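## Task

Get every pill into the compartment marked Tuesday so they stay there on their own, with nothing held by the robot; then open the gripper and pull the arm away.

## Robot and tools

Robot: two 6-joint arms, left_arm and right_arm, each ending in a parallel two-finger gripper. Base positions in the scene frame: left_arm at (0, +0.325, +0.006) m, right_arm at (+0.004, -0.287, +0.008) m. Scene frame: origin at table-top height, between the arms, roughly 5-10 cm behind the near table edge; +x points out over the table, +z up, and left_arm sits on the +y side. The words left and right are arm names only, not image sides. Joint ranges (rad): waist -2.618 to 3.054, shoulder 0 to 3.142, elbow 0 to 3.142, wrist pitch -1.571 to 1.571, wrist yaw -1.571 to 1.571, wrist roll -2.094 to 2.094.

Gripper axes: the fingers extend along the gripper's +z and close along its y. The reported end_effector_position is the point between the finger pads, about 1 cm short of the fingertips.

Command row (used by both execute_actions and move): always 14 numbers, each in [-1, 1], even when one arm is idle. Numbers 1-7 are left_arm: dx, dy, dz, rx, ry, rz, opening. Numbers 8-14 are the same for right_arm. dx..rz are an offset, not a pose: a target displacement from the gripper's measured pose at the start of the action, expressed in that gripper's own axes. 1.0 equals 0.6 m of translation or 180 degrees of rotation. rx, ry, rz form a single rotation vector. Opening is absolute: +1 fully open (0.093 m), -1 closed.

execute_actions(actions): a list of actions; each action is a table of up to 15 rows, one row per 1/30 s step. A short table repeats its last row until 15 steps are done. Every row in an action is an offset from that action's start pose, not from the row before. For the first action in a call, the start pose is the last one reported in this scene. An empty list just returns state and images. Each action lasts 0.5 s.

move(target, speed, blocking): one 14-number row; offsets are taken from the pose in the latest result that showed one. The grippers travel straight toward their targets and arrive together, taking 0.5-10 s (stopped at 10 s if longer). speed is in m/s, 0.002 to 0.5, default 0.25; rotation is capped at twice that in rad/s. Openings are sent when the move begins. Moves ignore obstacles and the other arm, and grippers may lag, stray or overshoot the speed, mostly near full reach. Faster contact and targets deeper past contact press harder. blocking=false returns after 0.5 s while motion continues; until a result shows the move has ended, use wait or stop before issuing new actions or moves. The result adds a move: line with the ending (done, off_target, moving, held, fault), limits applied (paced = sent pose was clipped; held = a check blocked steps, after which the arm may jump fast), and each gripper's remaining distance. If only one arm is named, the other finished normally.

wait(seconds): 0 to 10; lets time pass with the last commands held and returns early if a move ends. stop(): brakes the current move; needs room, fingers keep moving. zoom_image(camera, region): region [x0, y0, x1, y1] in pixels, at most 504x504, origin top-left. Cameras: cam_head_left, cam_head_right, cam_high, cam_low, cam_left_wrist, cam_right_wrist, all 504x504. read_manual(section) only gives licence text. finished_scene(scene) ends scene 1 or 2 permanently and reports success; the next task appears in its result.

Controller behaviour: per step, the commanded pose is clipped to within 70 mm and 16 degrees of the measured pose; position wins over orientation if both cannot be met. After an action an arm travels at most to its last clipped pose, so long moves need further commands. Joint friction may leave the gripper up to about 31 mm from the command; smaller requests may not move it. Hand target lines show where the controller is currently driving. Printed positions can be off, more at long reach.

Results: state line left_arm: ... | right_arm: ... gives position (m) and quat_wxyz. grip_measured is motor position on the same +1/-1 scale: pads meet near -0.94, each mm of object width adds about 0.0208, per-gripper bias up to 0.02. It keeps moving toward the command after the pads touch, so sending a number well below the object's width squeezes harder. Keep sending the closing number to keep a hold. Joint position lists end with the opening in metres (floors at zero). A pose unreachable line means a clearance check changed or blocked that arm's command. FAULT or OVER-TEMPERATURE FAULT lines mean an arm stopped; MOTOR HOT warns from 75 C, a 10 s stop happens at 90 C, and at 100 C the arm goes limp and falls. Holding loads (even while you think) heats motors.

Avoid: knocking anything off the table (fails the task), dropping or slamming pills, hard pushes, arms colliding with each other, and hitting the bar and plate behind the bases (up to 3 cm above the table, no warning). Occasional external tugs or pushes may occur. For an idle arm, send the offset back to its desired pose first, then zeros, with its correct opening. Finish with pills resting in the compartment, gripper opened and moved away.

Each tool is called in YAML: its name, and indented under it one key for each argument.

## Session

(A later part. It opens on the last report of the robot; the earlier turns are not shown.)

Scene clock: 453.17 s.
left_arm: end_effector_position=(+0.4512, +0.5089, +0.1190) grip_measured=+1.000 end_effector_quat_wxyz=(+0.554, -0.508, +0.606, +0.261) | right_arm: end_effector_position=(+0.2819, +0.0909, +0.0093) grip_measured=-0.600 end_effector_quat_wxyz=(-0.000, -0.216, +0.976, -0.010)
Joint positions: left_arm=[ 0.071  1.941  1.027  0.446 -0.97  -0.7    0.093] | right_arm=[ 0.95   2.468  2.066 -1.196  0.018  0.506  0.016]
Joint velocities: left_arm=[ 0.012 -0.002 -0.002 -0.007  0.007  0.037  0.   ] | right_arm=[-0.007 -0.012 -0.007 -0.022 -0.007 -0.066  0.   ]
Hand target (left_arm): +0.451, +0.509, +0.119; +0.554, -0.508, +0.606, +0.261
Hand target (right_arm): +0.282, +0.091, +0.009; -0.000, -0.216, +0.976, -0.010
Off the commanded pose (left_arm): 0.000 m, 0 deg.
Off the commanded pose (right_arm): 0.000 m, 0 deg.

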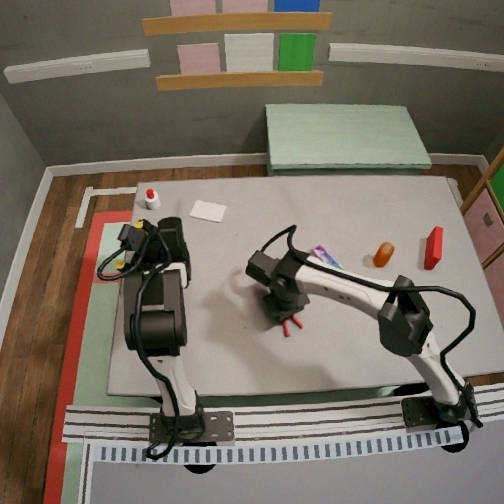

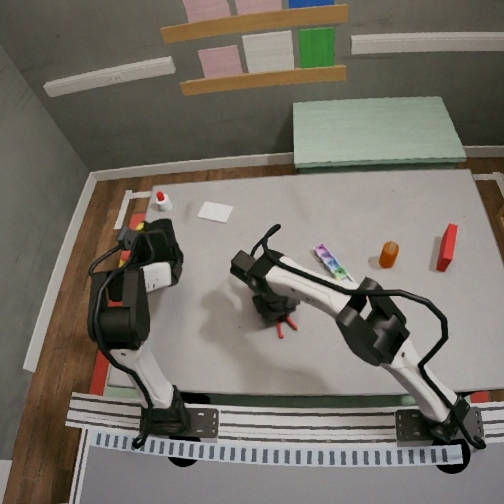

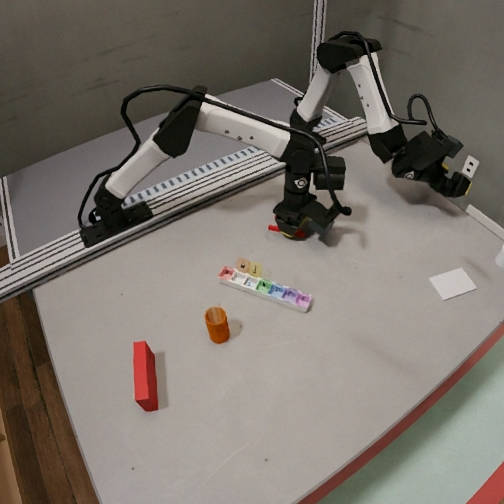

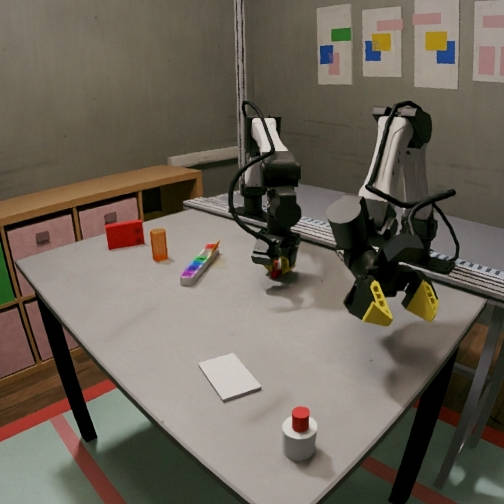

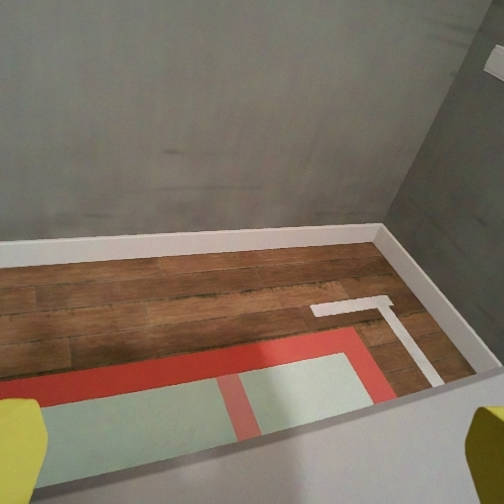

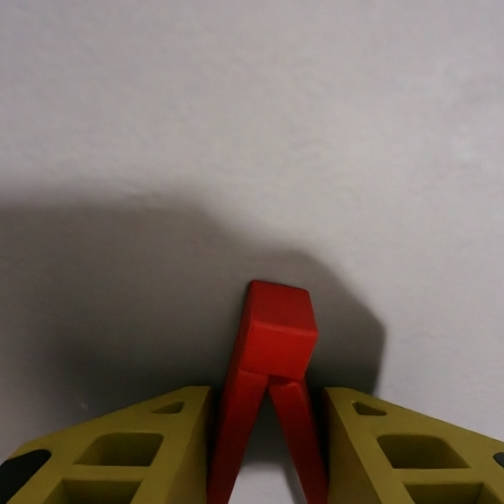

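execute_actions:
  actions:
    - [[0,0,0,0,0,0,1,0,0,-0.02,0,0,0,0.4]]

move:
  target: [0,0,0,0,0,0,1,0.06,0,0,0,0,0,0.4]
  speed: 0.05

Scene clock: 463.10 s.
left_arm: end_effector_position=(+0.4512, +0.5089, +0.1190) grip_measured=+1.000 end_effector_quat_wxyz=(+0.554, -0.508, +0.606, +0.261) | right_arm: end_effector_position=(+0.2802, +0.0886, +0.0123) grip_measured=+0.398 end_effector_quat_wxyz=(-0.005, -0.216, +0.976, -0.014)
Joint positions: left_arm=[ 0.071  1.941  1.027  0.446 -0.97  -0.7    0.093] | right_arm=[ 0.95   2.468  2.078 -1.221  0.018  0.506  0.064]
Joint velocities: left_arm=[-0.012  0.002  0.007  0.037  0.037 -0.007  0.   ] | right_arm=[-0.007  0.017  0.002 -0.007 -0.022 -0.007 -0.   ]
Hand target (left_arm): +0.451, +0.509, +0.119; +0.554, -0.508, +0.606, +0.261
Hand target (right_arm): +0.282, +0.091, +0.021; +0.000, -0.216, +0.976, -0.010
Off the commanded pose (left_arm): 0.000 m, 0 deg.
Off the commanded pose (right_arm): 0.009 m, 1 deg.

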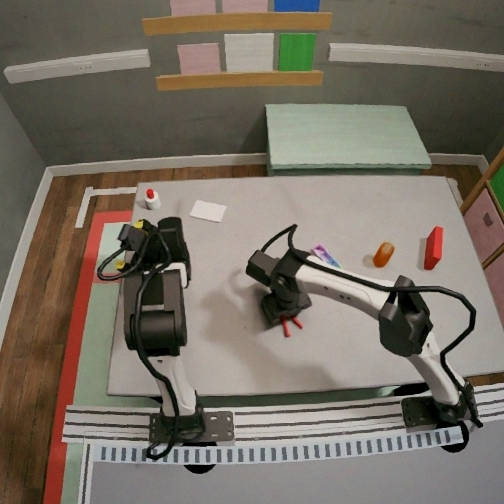

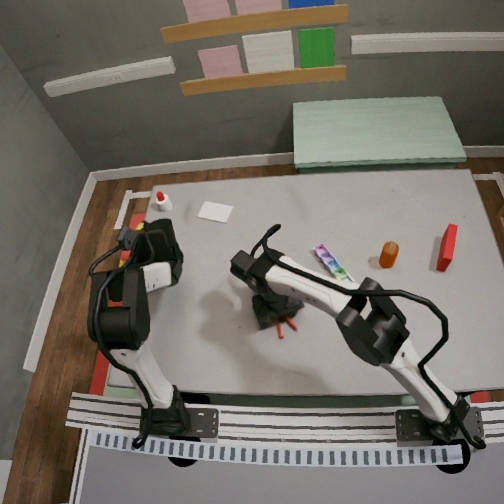

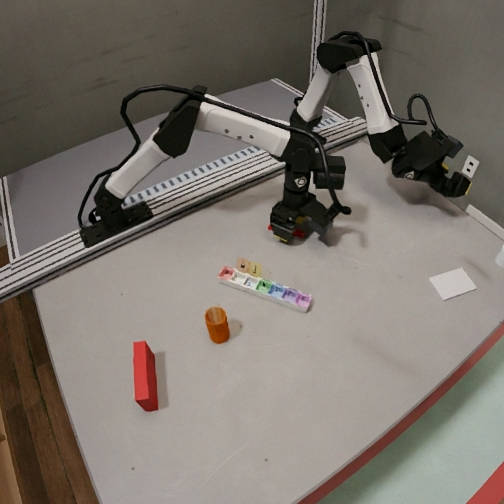

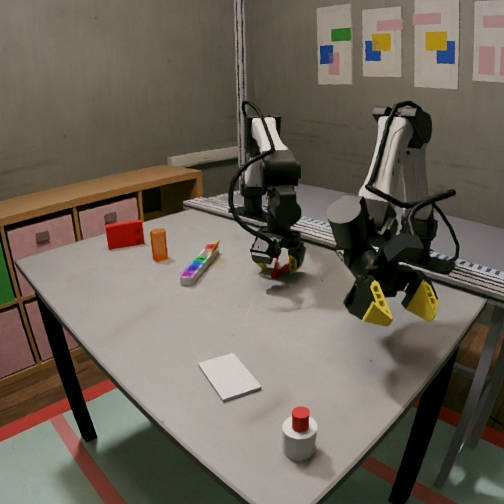

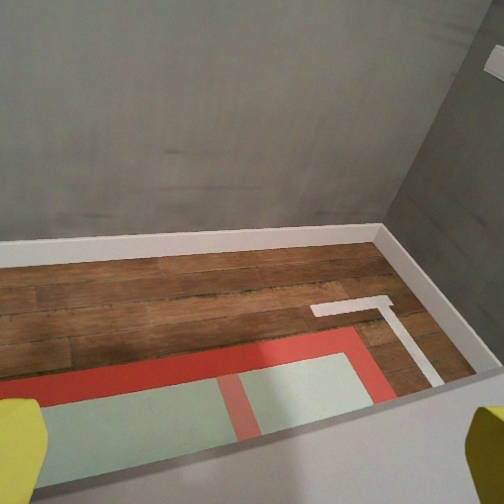

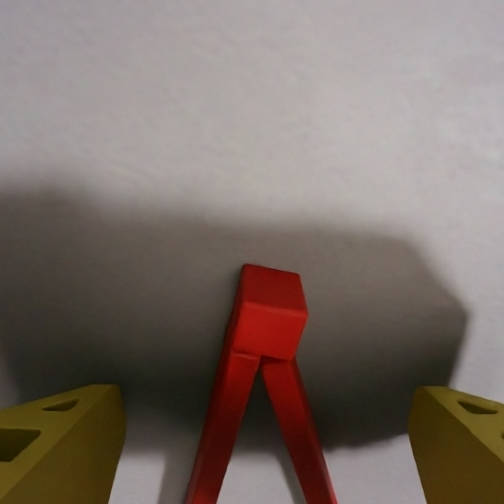

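Scene clock: 464.27 s.
left_arm: end_effector_position=(+0.4512, +0.5089, +0.1190) grip_measured=+1.000 end_effector_quat_wxyz=(+0.554, -0.508, +0.606, +0.261) | right_arm: end_effector_position=(+0.2495, +0.0712, +0.0116) grip_measured=+0.398 end_effector_quat_wxyz=(-0.011, -0.218, +0.976, -0.021)
Joint positions: left_arm=[ 0.071  1.941  1.027  0.446 -0.97  -0.7    0.093] | right_arm=[ 0.984  2.341  1.849 -1.136  0.018  0.537  0.064]
Joint velocities: left_arm=[ 0.007 -0.002  0.007  0.051 -0.139  0.007  0.   ] | right_arm=[-0.017 -0.007  0.007  0.022  0.066 -0.051 -0.   ]
Hand target (left_arm): +0.451, +0.509, +0.119; +0.554, -0.508, +0.606, +0.261
Hand target (right_arm): +0.247, +0.074, +0.013; -0.005, -0.216, +0.976, -0.015
Off the commanded pose (left_arm): 0.000 m, 0 deg.
Off the commanded pose (right_arm): 0.003 m, 1 deg.
move: done

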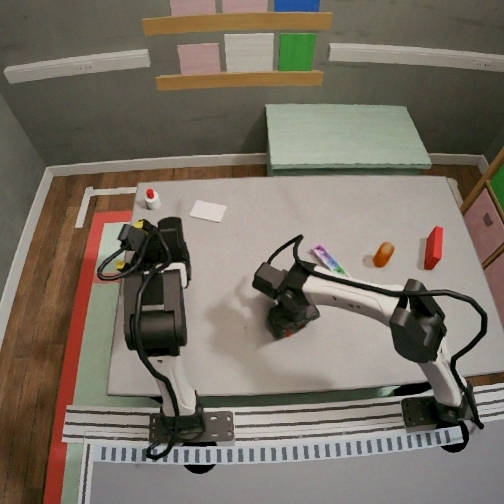

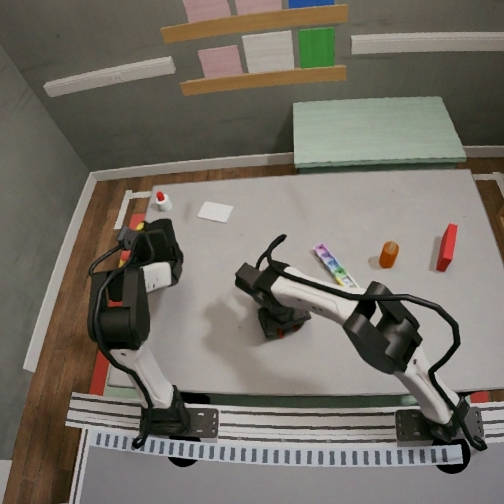

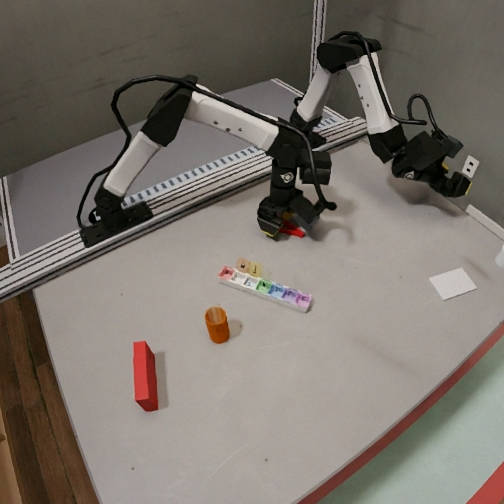

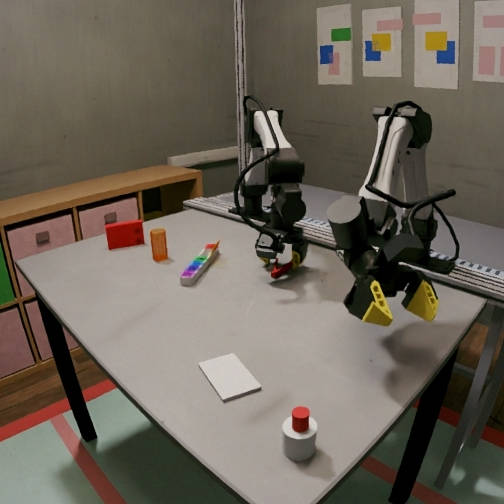

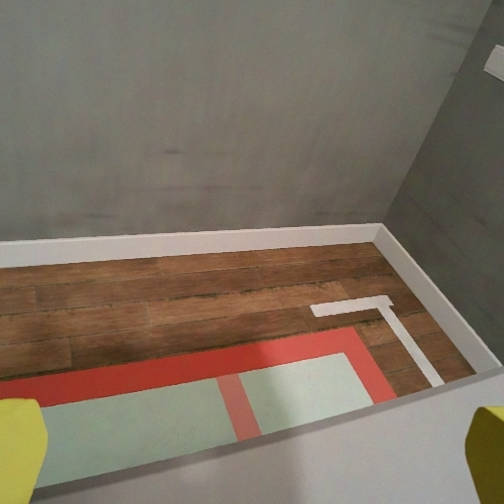

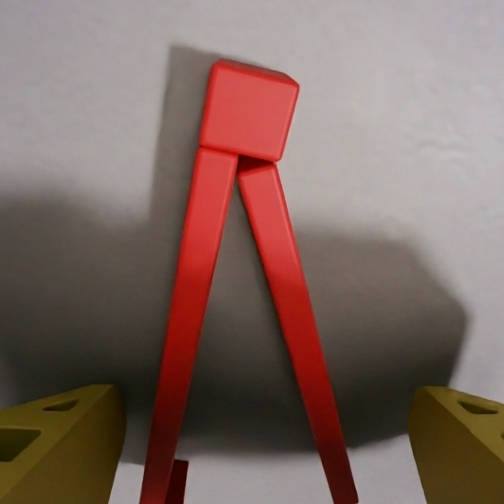

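execute_actions:
  actions:
    - [[0,0,0,0,0,0,1,0,0,0,0,0,0,-0.2]]
    - [[0,0,0,0,0,0,1,0,0,0,0,0,0,-0.6]]

Scene clock: 468.63 s.
left_arm: end_effector_position=(+0.4512, +0.5089, +0.1190) grip_measured=+1.000 end_effector_quat_wxyz=(+0.554, -0.508, +0.606, +0.261) | right_arm: end_effector_position=(+0.2498, +0.0716, +0.0116) grip_measured=-0.191 end_effector_quat_wxyz=(-0.010, -0.217, +0.976, -0.020)
Joint positions: left_arm=[ 0.071  1.941  1.027  0.446 -0.97  -0.7    0.093] | right_arm=[ 0.984  2.341  1.849 -1.134  0.018  0.538  0.036]
Joint velocities: left_arm=[ 0.002 -0.007  0.007 -0.022  0.022  0.051  0.   ] | right_arm=[-0.002  0.007 -0.007 -0.037 -0.007  0.081  0.   ]
Hand target (left_arm): +0.451, +0.509, +0.119; +0.554, -0.508, +0.606, +0.261
Hand target (right_arm): +0.250, +0.072, +0.012; -0.010, -0.217, +0.976, -0.020
Off the commanded pose (left_arm): 0.000 m, 0 deg.
Off the commanded pose (right_arm): 0.000 m, 0 deg.

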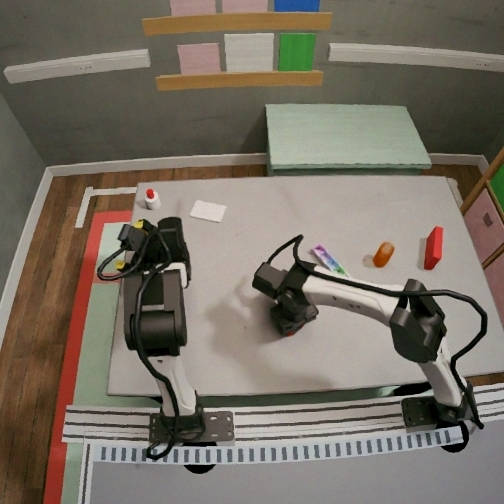

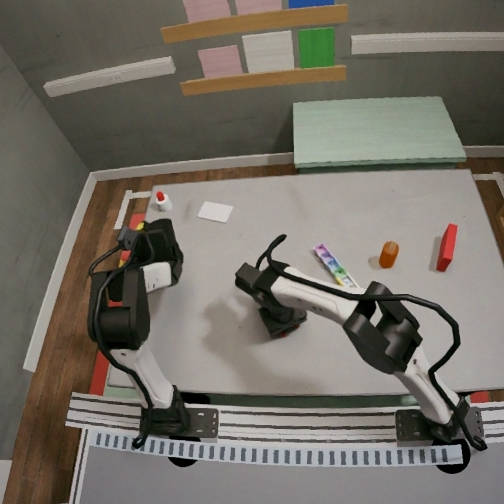

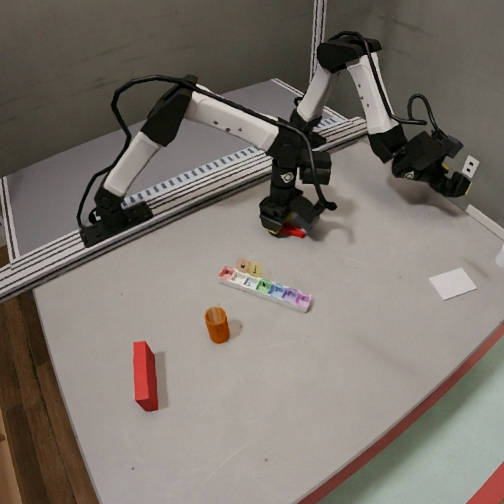

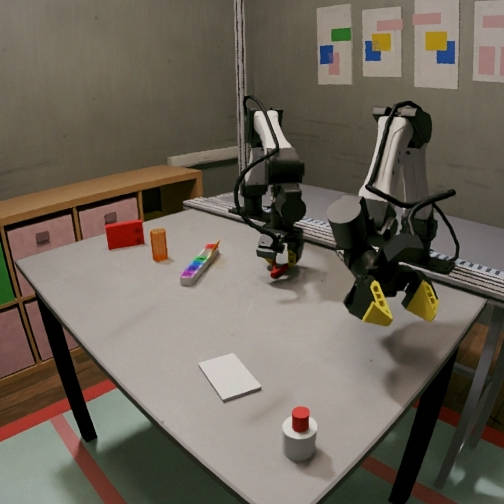

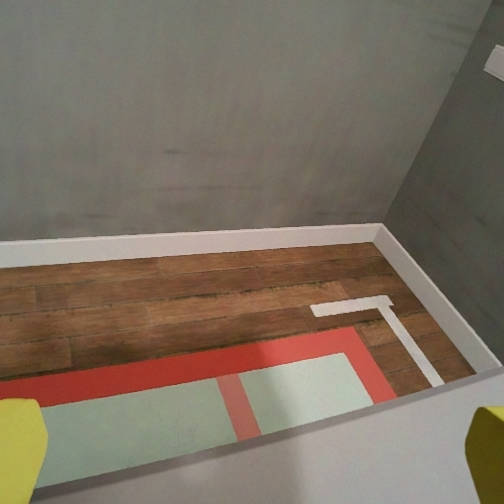

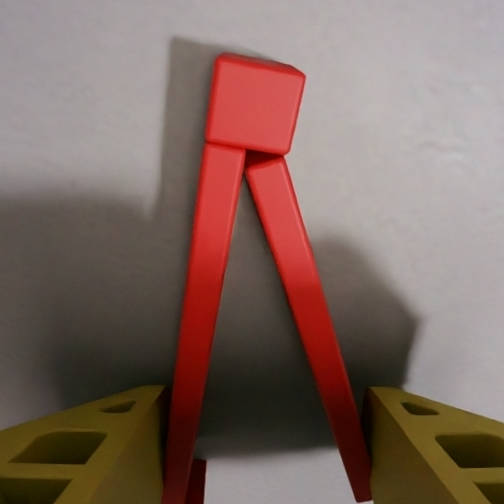

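move:
  target: [0,0,0,0,0,0,1,0.12,0.055,-0.003,0,0,0,-0.3]
  speed: 0.12

execute_actions:
  actions:
    - [[0,0,0,0,0,0,1,0,0,0,0,0,0,0.5]]
    - [[0,0,0,0,0,0,1,0,0,-0.12,0,0,0,0.5]]

Scene clock: 535.17 s.
left_arm: end_effector_position=(+0.4512, +0.5089, +0.1190) grip_measured=+1.000 end_effector_quat_wxyz=(+0.554, -0.508, +0.606, +0.261) | right_arm: end_effector_position=(+0.1718, +0.0705, +0.0129) grip_measured=-0.191 end_effector_quat_wxyz=(-0.013, -0.222, +0.974, -0.030)
Joint positions: left_arm=[ 0.071  1.941  1.027  0.446 -0.97  -0.7    0.093] | right_arm=[ 1.146  2.203  1.618 -1.064  0.017  0.69   0.036]
Joint velocities: left_arm=[-0.002 -0.007 -0.012  0.022  0.051 -0.007  0.   ] | right_arm=[-0.027 -0.002 -0.007  0.022 -0.022  0.022  0.001]
Hand target (left_arm): +0.451, +0.509, +0.119; +0.554, -0.508, +0.606, +0.261
Hand target (right_arm): +0.171, +0.072, +0.014; -0.010, -0.217, +0.976, -0.021
Off the commanded pose (left_arm): 0.000 m, 0 deg.
Off the commanded pose (right_arm): 0.002 m, 1 deg.
move: done

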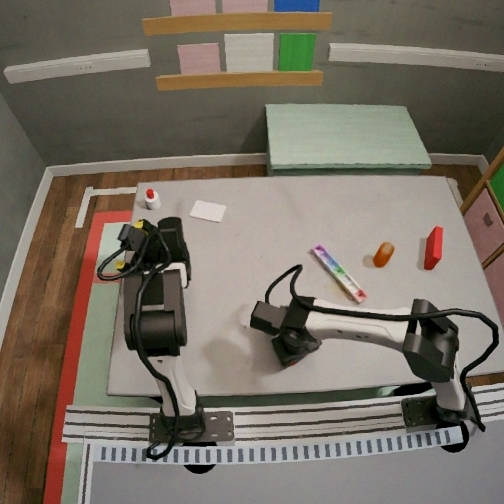

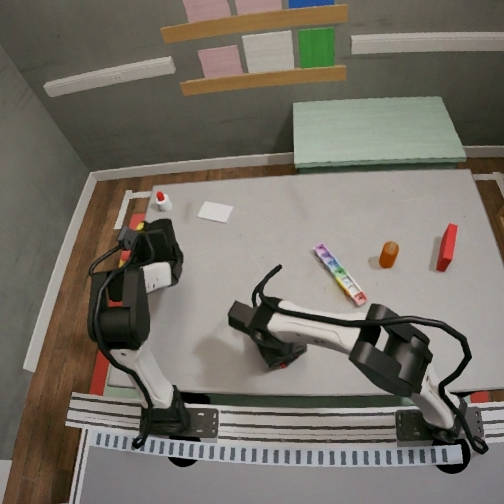

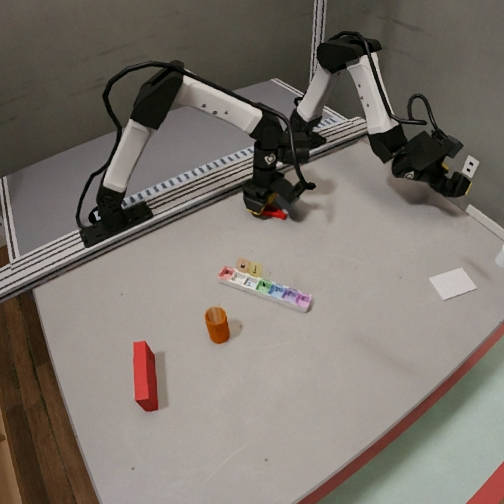

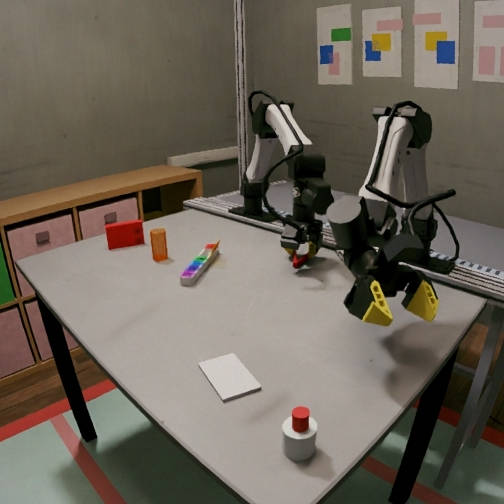

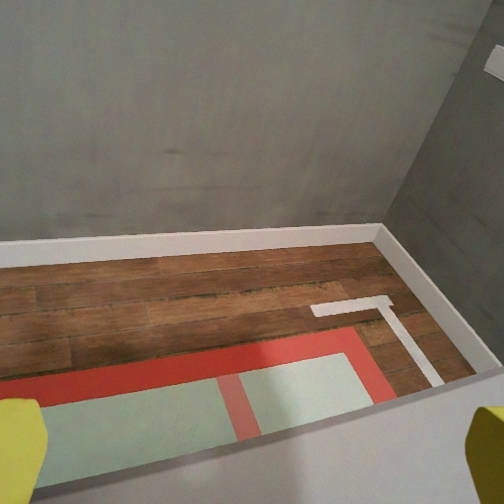

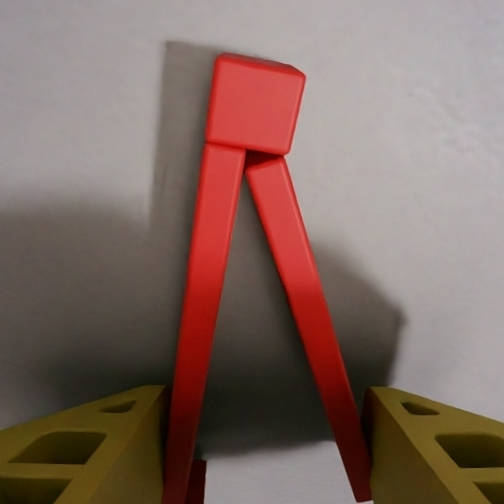

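Scene clock: 536.17 s.
left_arm: end_effector_position=(+0.4512, +0.5089, +0.1190) grip_measured=+1.000 end_effector_quat_wxyz=(+0.554, -0.508, +0.606, +0.261) | right_arm: end_effector_position=(+0.1759, +0.0794, +0.0868) grip_measured=+0.498 end_effector_quat_wxyz=(-0.003, -0.222, +0.975, -0.017)
Joint positions: left_arm=[ 0.071  1.941  1.027  0.446 -0.97  -0.7    0.093] | right_arm=[ 1.146  2.151  1.837 -1.301  0.017  0.69   0.069]
Joint velocities: left_arm=[-0.002 -0.007 -0.022  0.051  0.037  0.051  0.   ] | right_arm=[-0.007  0.017 -0.007 -0.11  -0.037 -0.007  0.001]
Hand target (left_arm): +0.451, +0.509, +0.119; +0.554, -0.508, +0.606, +0.261
Hand target (right_arm): +0.173, +0.075, +0.085; -0.012, -0.222, +0.974, -0.030
Off the commanded pose (left_arm): 0.000 m, 0 deg.
Off the commanded pose (right_arm): 0.006 m, 2 deg.

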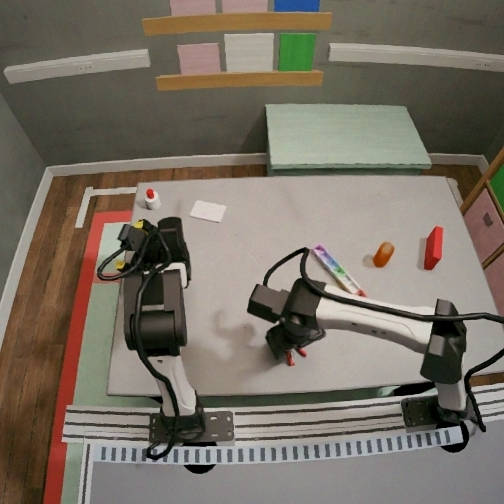

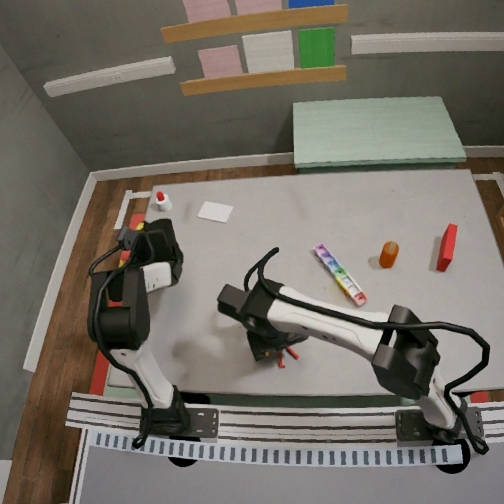

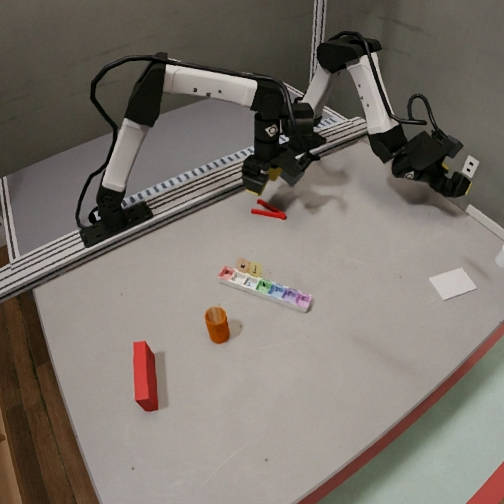

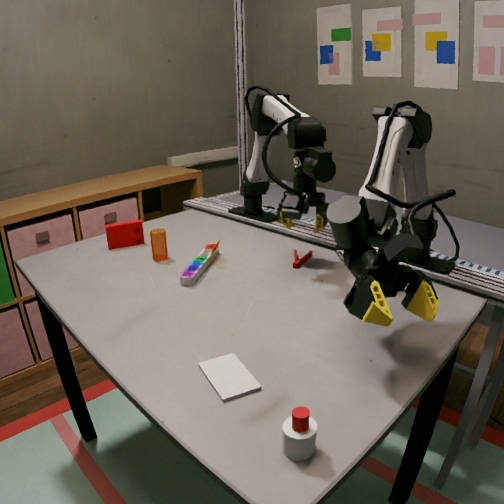

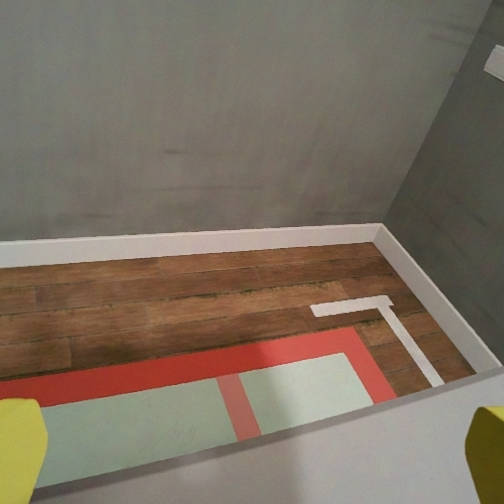

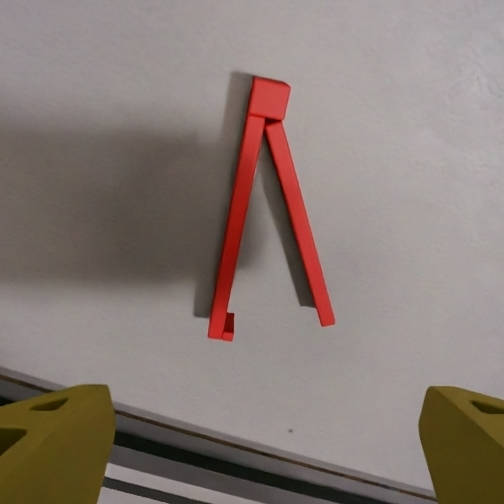

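execute_actions:
  actions: []

Scene clock: 571.30 s.
left_arm: end_effector_position=(+0.4512, +0.5089, +0.1190) grip_measured=+1.000 end_effector_quat_wxyz=(+0.554, -0.508, +0.606, +0.261) | right_arm: end_effector_position=(+0.1744, +0.0761, +0.0867) grip_measured=+0.498 end_effector_quat_wxyz=(-0.008, -0.222, +0.975, -0.024)
Joint positions: left_arm=[ 0.071  1.941  1.027  0.446 -0.97  -0.7    0.093] | right_arm=[ 1.146  2.152  1.837 -1.316  0.017  0.69   0.069]
Joint velocities: left_arm=[ 0.002 -0.002  0.002  0.007 -0.007 -0.007  0.   ] | right_arm=[ 0.012  0.012 -0.002  0.022  0.007 -0.051 -0.001]
Hand target (left_arm): +0.451, +0.509, +0.119; +0.554, -0.508, +0.606, +0.261
Hand target (right_arm): +0.173, +0.075, +0.085; -0.012, -0.222, +0.974, -0.030
Off the commanded pose (left_arm): 0.000 m, 0 deg.
Off the commanded pose (right_arm): 0.003 m, 1 deg.

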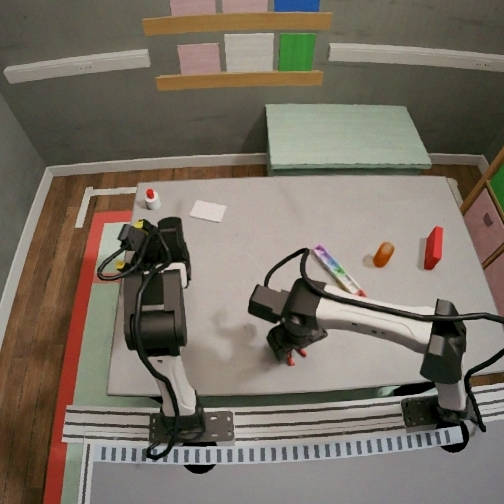

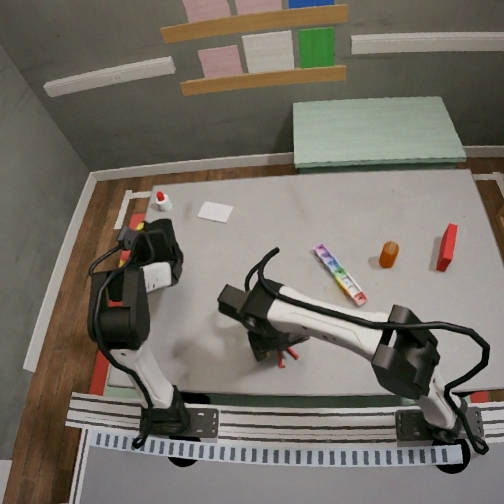

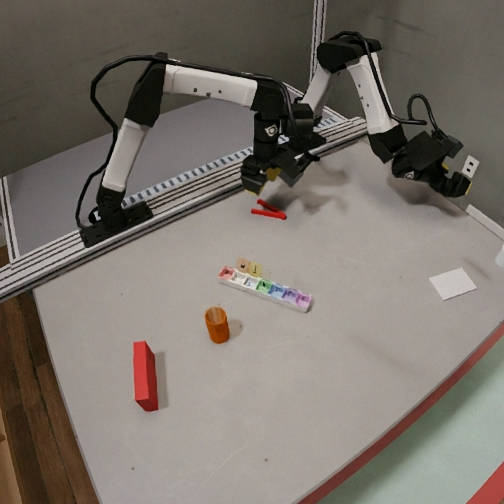

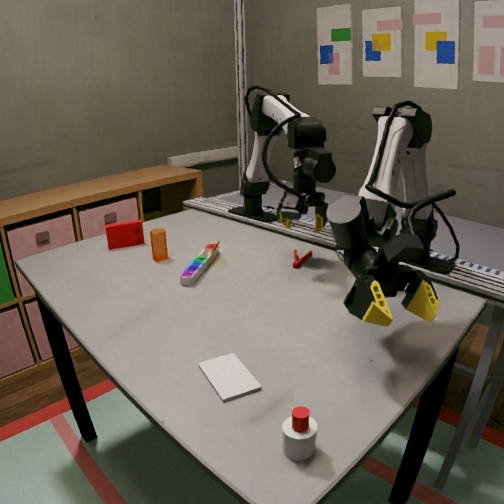

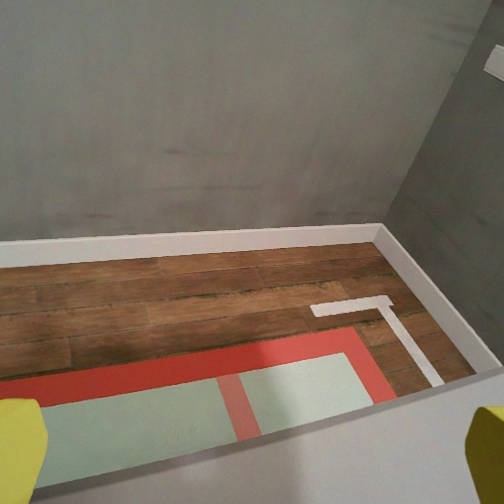

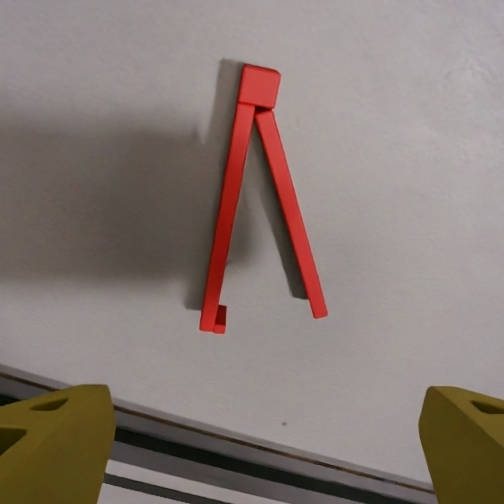

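move:
  target: [0,0,0,0,0,0,1,-0.262,-0.373,0,0,0,-0.03,0.4]

Scene clock: 598.37 s.
left_arm: end_effector_position=(+0.4512, +0.5089, +0.1190) grip_measured=+1.000 end_effector_quat_wxyz=(+0.554, -0.508, +0.606, +0.261) | right_arm: end_effector_position=(+0.4129, -0.0620, +0.0920) grip_measured=+0.402 end_effector_quat_wxyz=(-0.006, -0.259, +0.966, -0.015)
Joint positions: left_arm=[ 0.071  1.941  1.027  0.446 -0.97  -0.7    0.093] | right_arm=[ 0.523  2.469  2.402 -1.534  0.034 -0.009  0.064]
Joint velocities: left_arm=[ 0.007  0.012 -0.017 -0.022 -0.022  0.007  0.   ] | right_arm=[ 0.002  0.002 -0.002 -0.037 -0.066 -0.037  0.   ]
Hand target (left_arm): +0.451, +0.509, +0.119; +0.554, -0.508, +0.606, +0.261
Hand target (right_arm): +0.411, -0.060, +0.092; -0.010, -0.268, +0.963, -0.020
Off the commanded pose (left_arm): 0.000 m, 0 deg.
Off the commanded pose (right_arm): 0.005 m, 1 deg.
move: done

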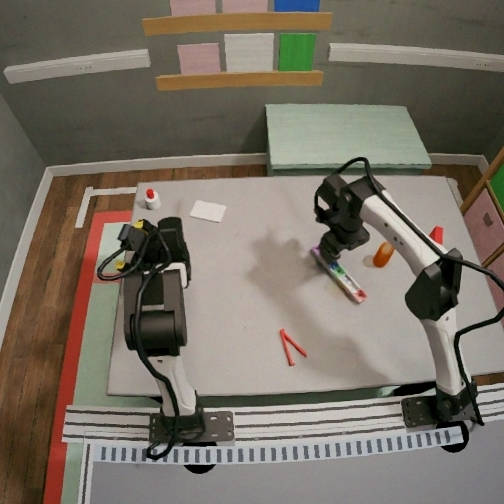

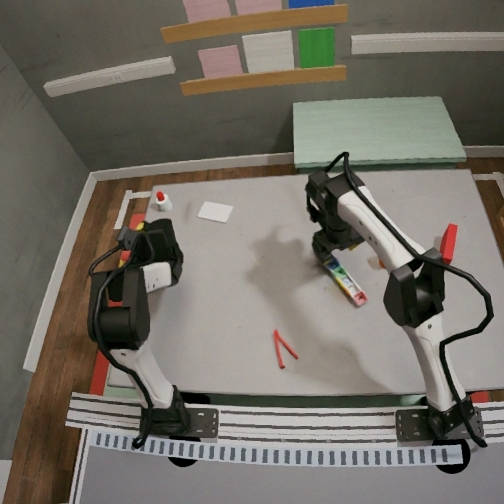

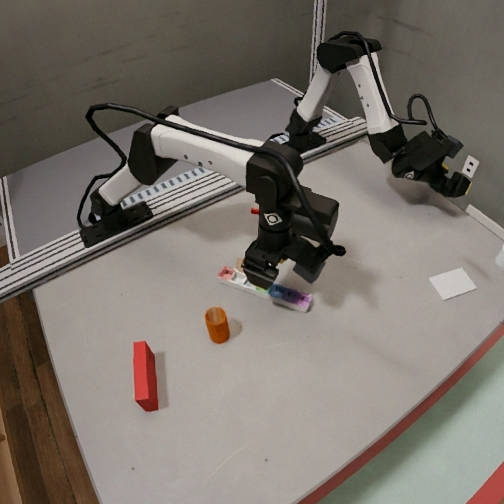

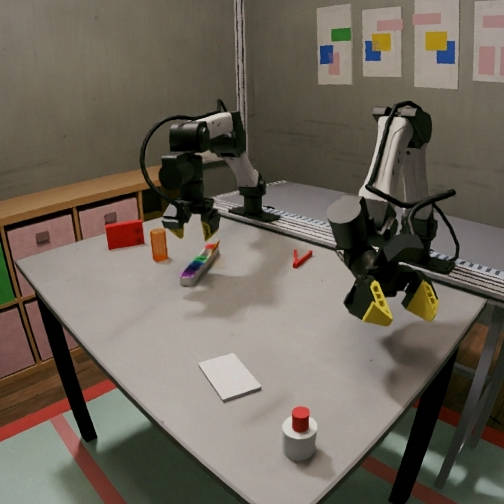

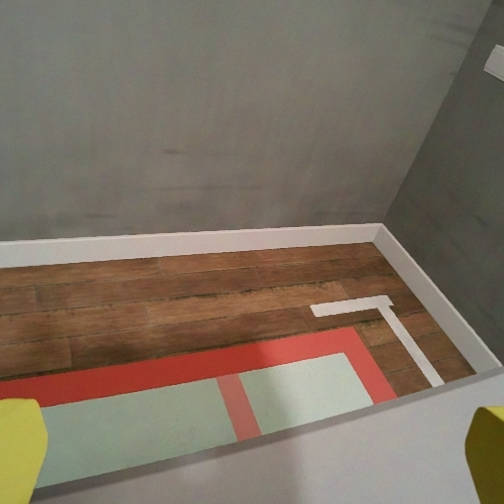

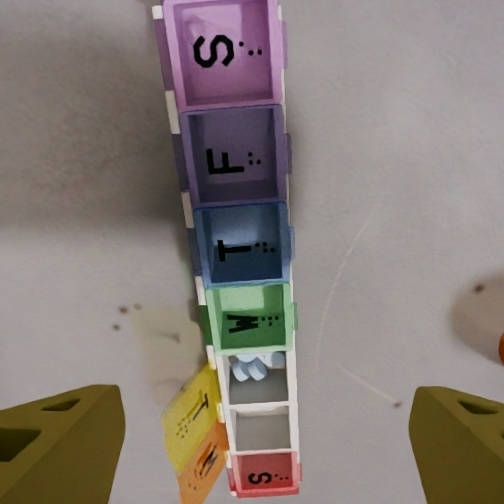

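zoom_image:
  camera: "cam_right_wrist"
  region: [170,330,330,490]

Region (170, 330, 330, 490) of cam_right_wrist's 504x504 image, scaled by 3.150, with more detail than that image has.

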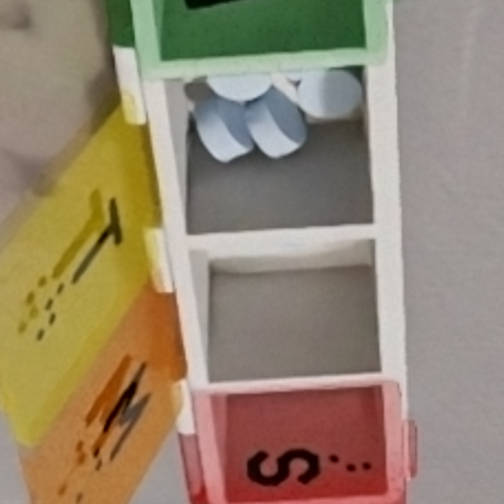

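move:
  target: [0,0,0,0,0,0,1,-0.01,0.008,0.125,0,0,-0.01,0.4]
  speed: 0.1

move:
  target: [0,0,0,0,0,0,1,0,0,0,0,0,0,-0.4]

Scene clock: 609.33 s.
left_arm: end_effector_position=(+0.4512, +0.5089, +0.1190) grip_measured=+1.000 end_effector_quat_wxyz=(+0.554, -0.508, +0.606, +0.261) | right_arm: end_effector_position=(+0.4169, -0.0591, +0.0247) grip_measured=+0.402 end_effector_quat_wxyz=(-0.005, -0.268, +0.963, -0.014)
Joint positions: left_arm=[ 0.071  1.941  1.027  0.446 -0.97  -0.7    0.093] | right_arm=[ 0.523  2.472  2.14  -1.265  0.034 -0.027  0.064]
Joint velocities: left_arm=[ 0.007 -0.027  0.012 -0.007  0.022  0.051  0.   ] | right_arm=[-0.012  0.007 -0.007 -0.022  0.007 -0.037 -0.   ]
Hand target (left_arm): +0.451, +0.509, +0.119; +0.554, -0.508, +0.606, +0.261
Hand target (right_arm): +0.416, -0.057, +0.017; -0.007, -0.274, +0.961, -0.015
Off the commanded pose (left_arm): 0.000 m, 0 deg.
Off the commanded pose (right_arm): 0.008 m, 1 deg.
move: done

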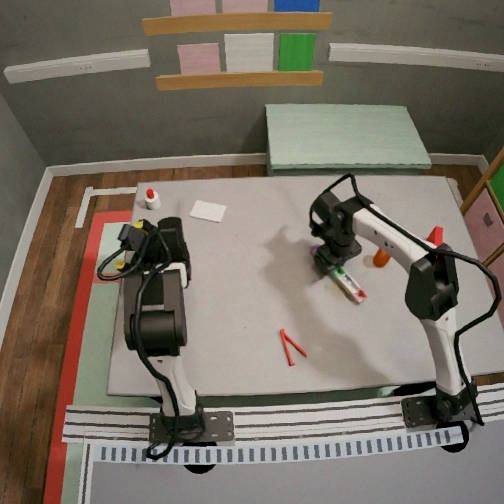

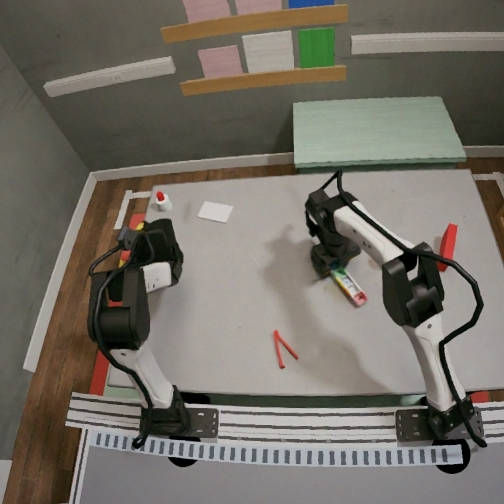

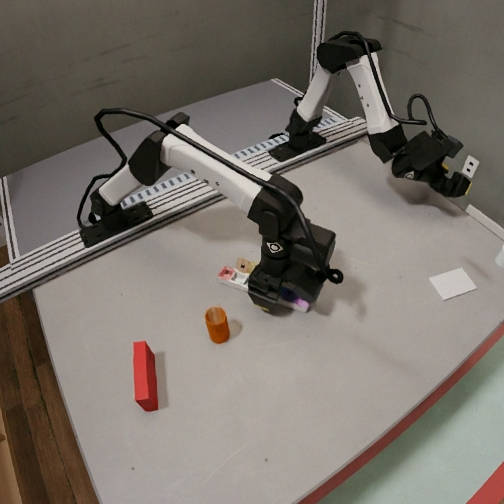

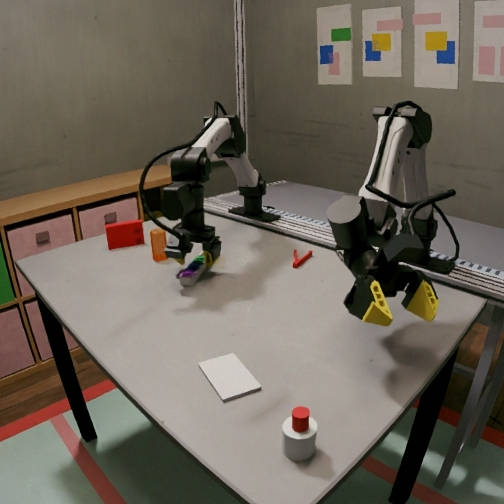

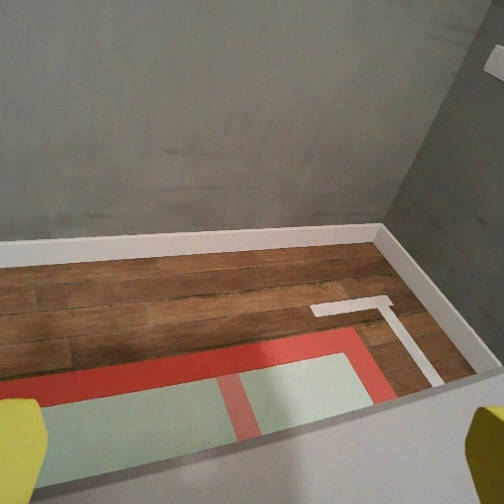

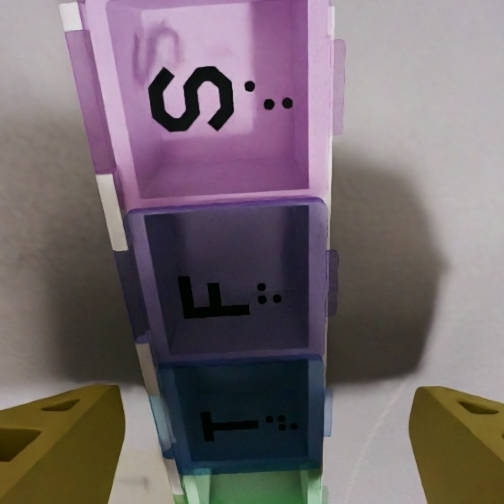

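Scene clock: 609.83 s.
left_arm: end_effector_position=(+0.4512, +0.5089, +0.1190) grip_measured=+1.000 end_effector_quat_wxyz=(+0.554, -0.508, +0.606, +0.261) | right_arm: end_effector_position=(+0.4169, -0.0592, +0.0247) grip_measured=-0.381 end_effector_quat_wxyz=(-0.005, -0.268, +0.963, -0.015)
Joint positions: left_arm=[ 0.071  1.941  1.027  0.446 -0.97  -0.7    0.093] | right_arm=[ 0.523  2.472  2.14  -1.265  0.034 -0.027  0.027]
Joint velocities: left_arm=[-0.017 -0.002 -0.002  0.066  0.051  0.066  0.   ] | right_arm=[ 0.007  0.002  0.017  0.007 -0.037  0.051  0.   ]
Hand target (left_arm): +0.451, +0.509, +0.119; +0.554, -0.508, +0.606, +0.261
Hand target (right_arm): +0.417, -0.059, +0.025; -0.005, -0.268, +0.963, -0.015
Off the commanded pose (left_arm): 0.000 m, 0 deg.
Off the commanded pose (right_arm): 0.000 m, 0 deg.
move: done

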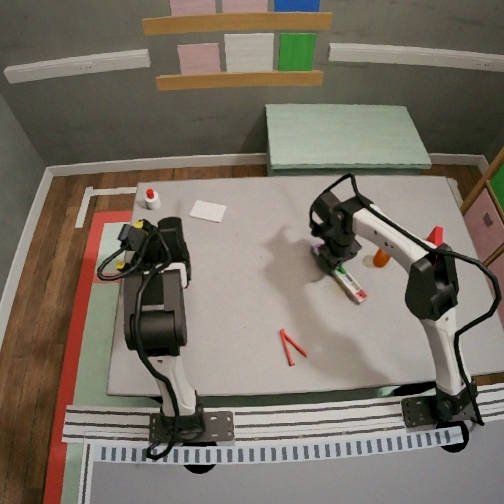

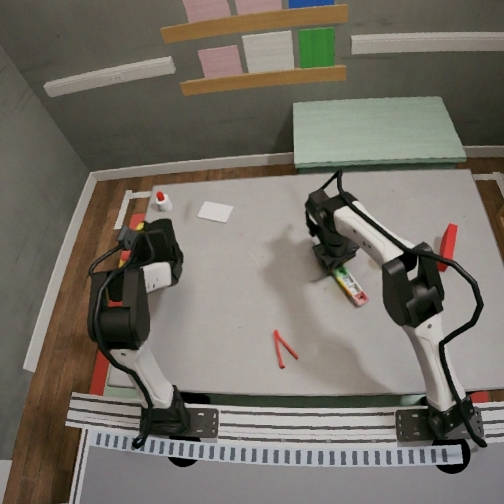

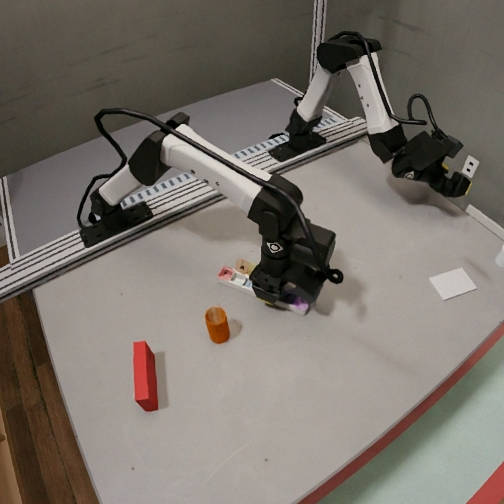

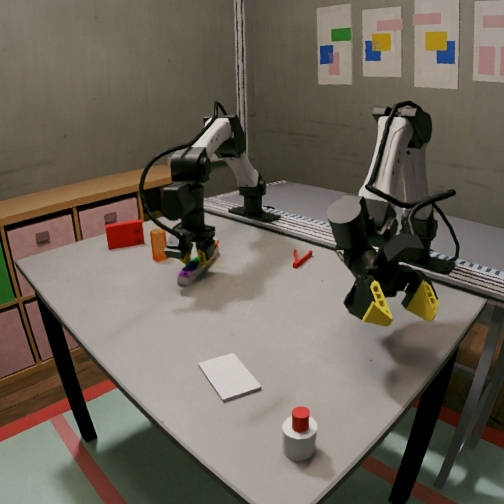

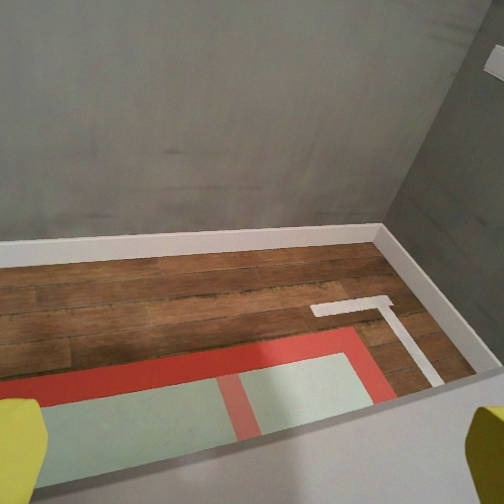

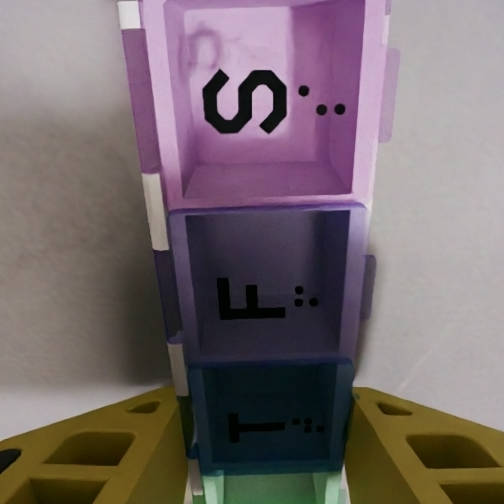

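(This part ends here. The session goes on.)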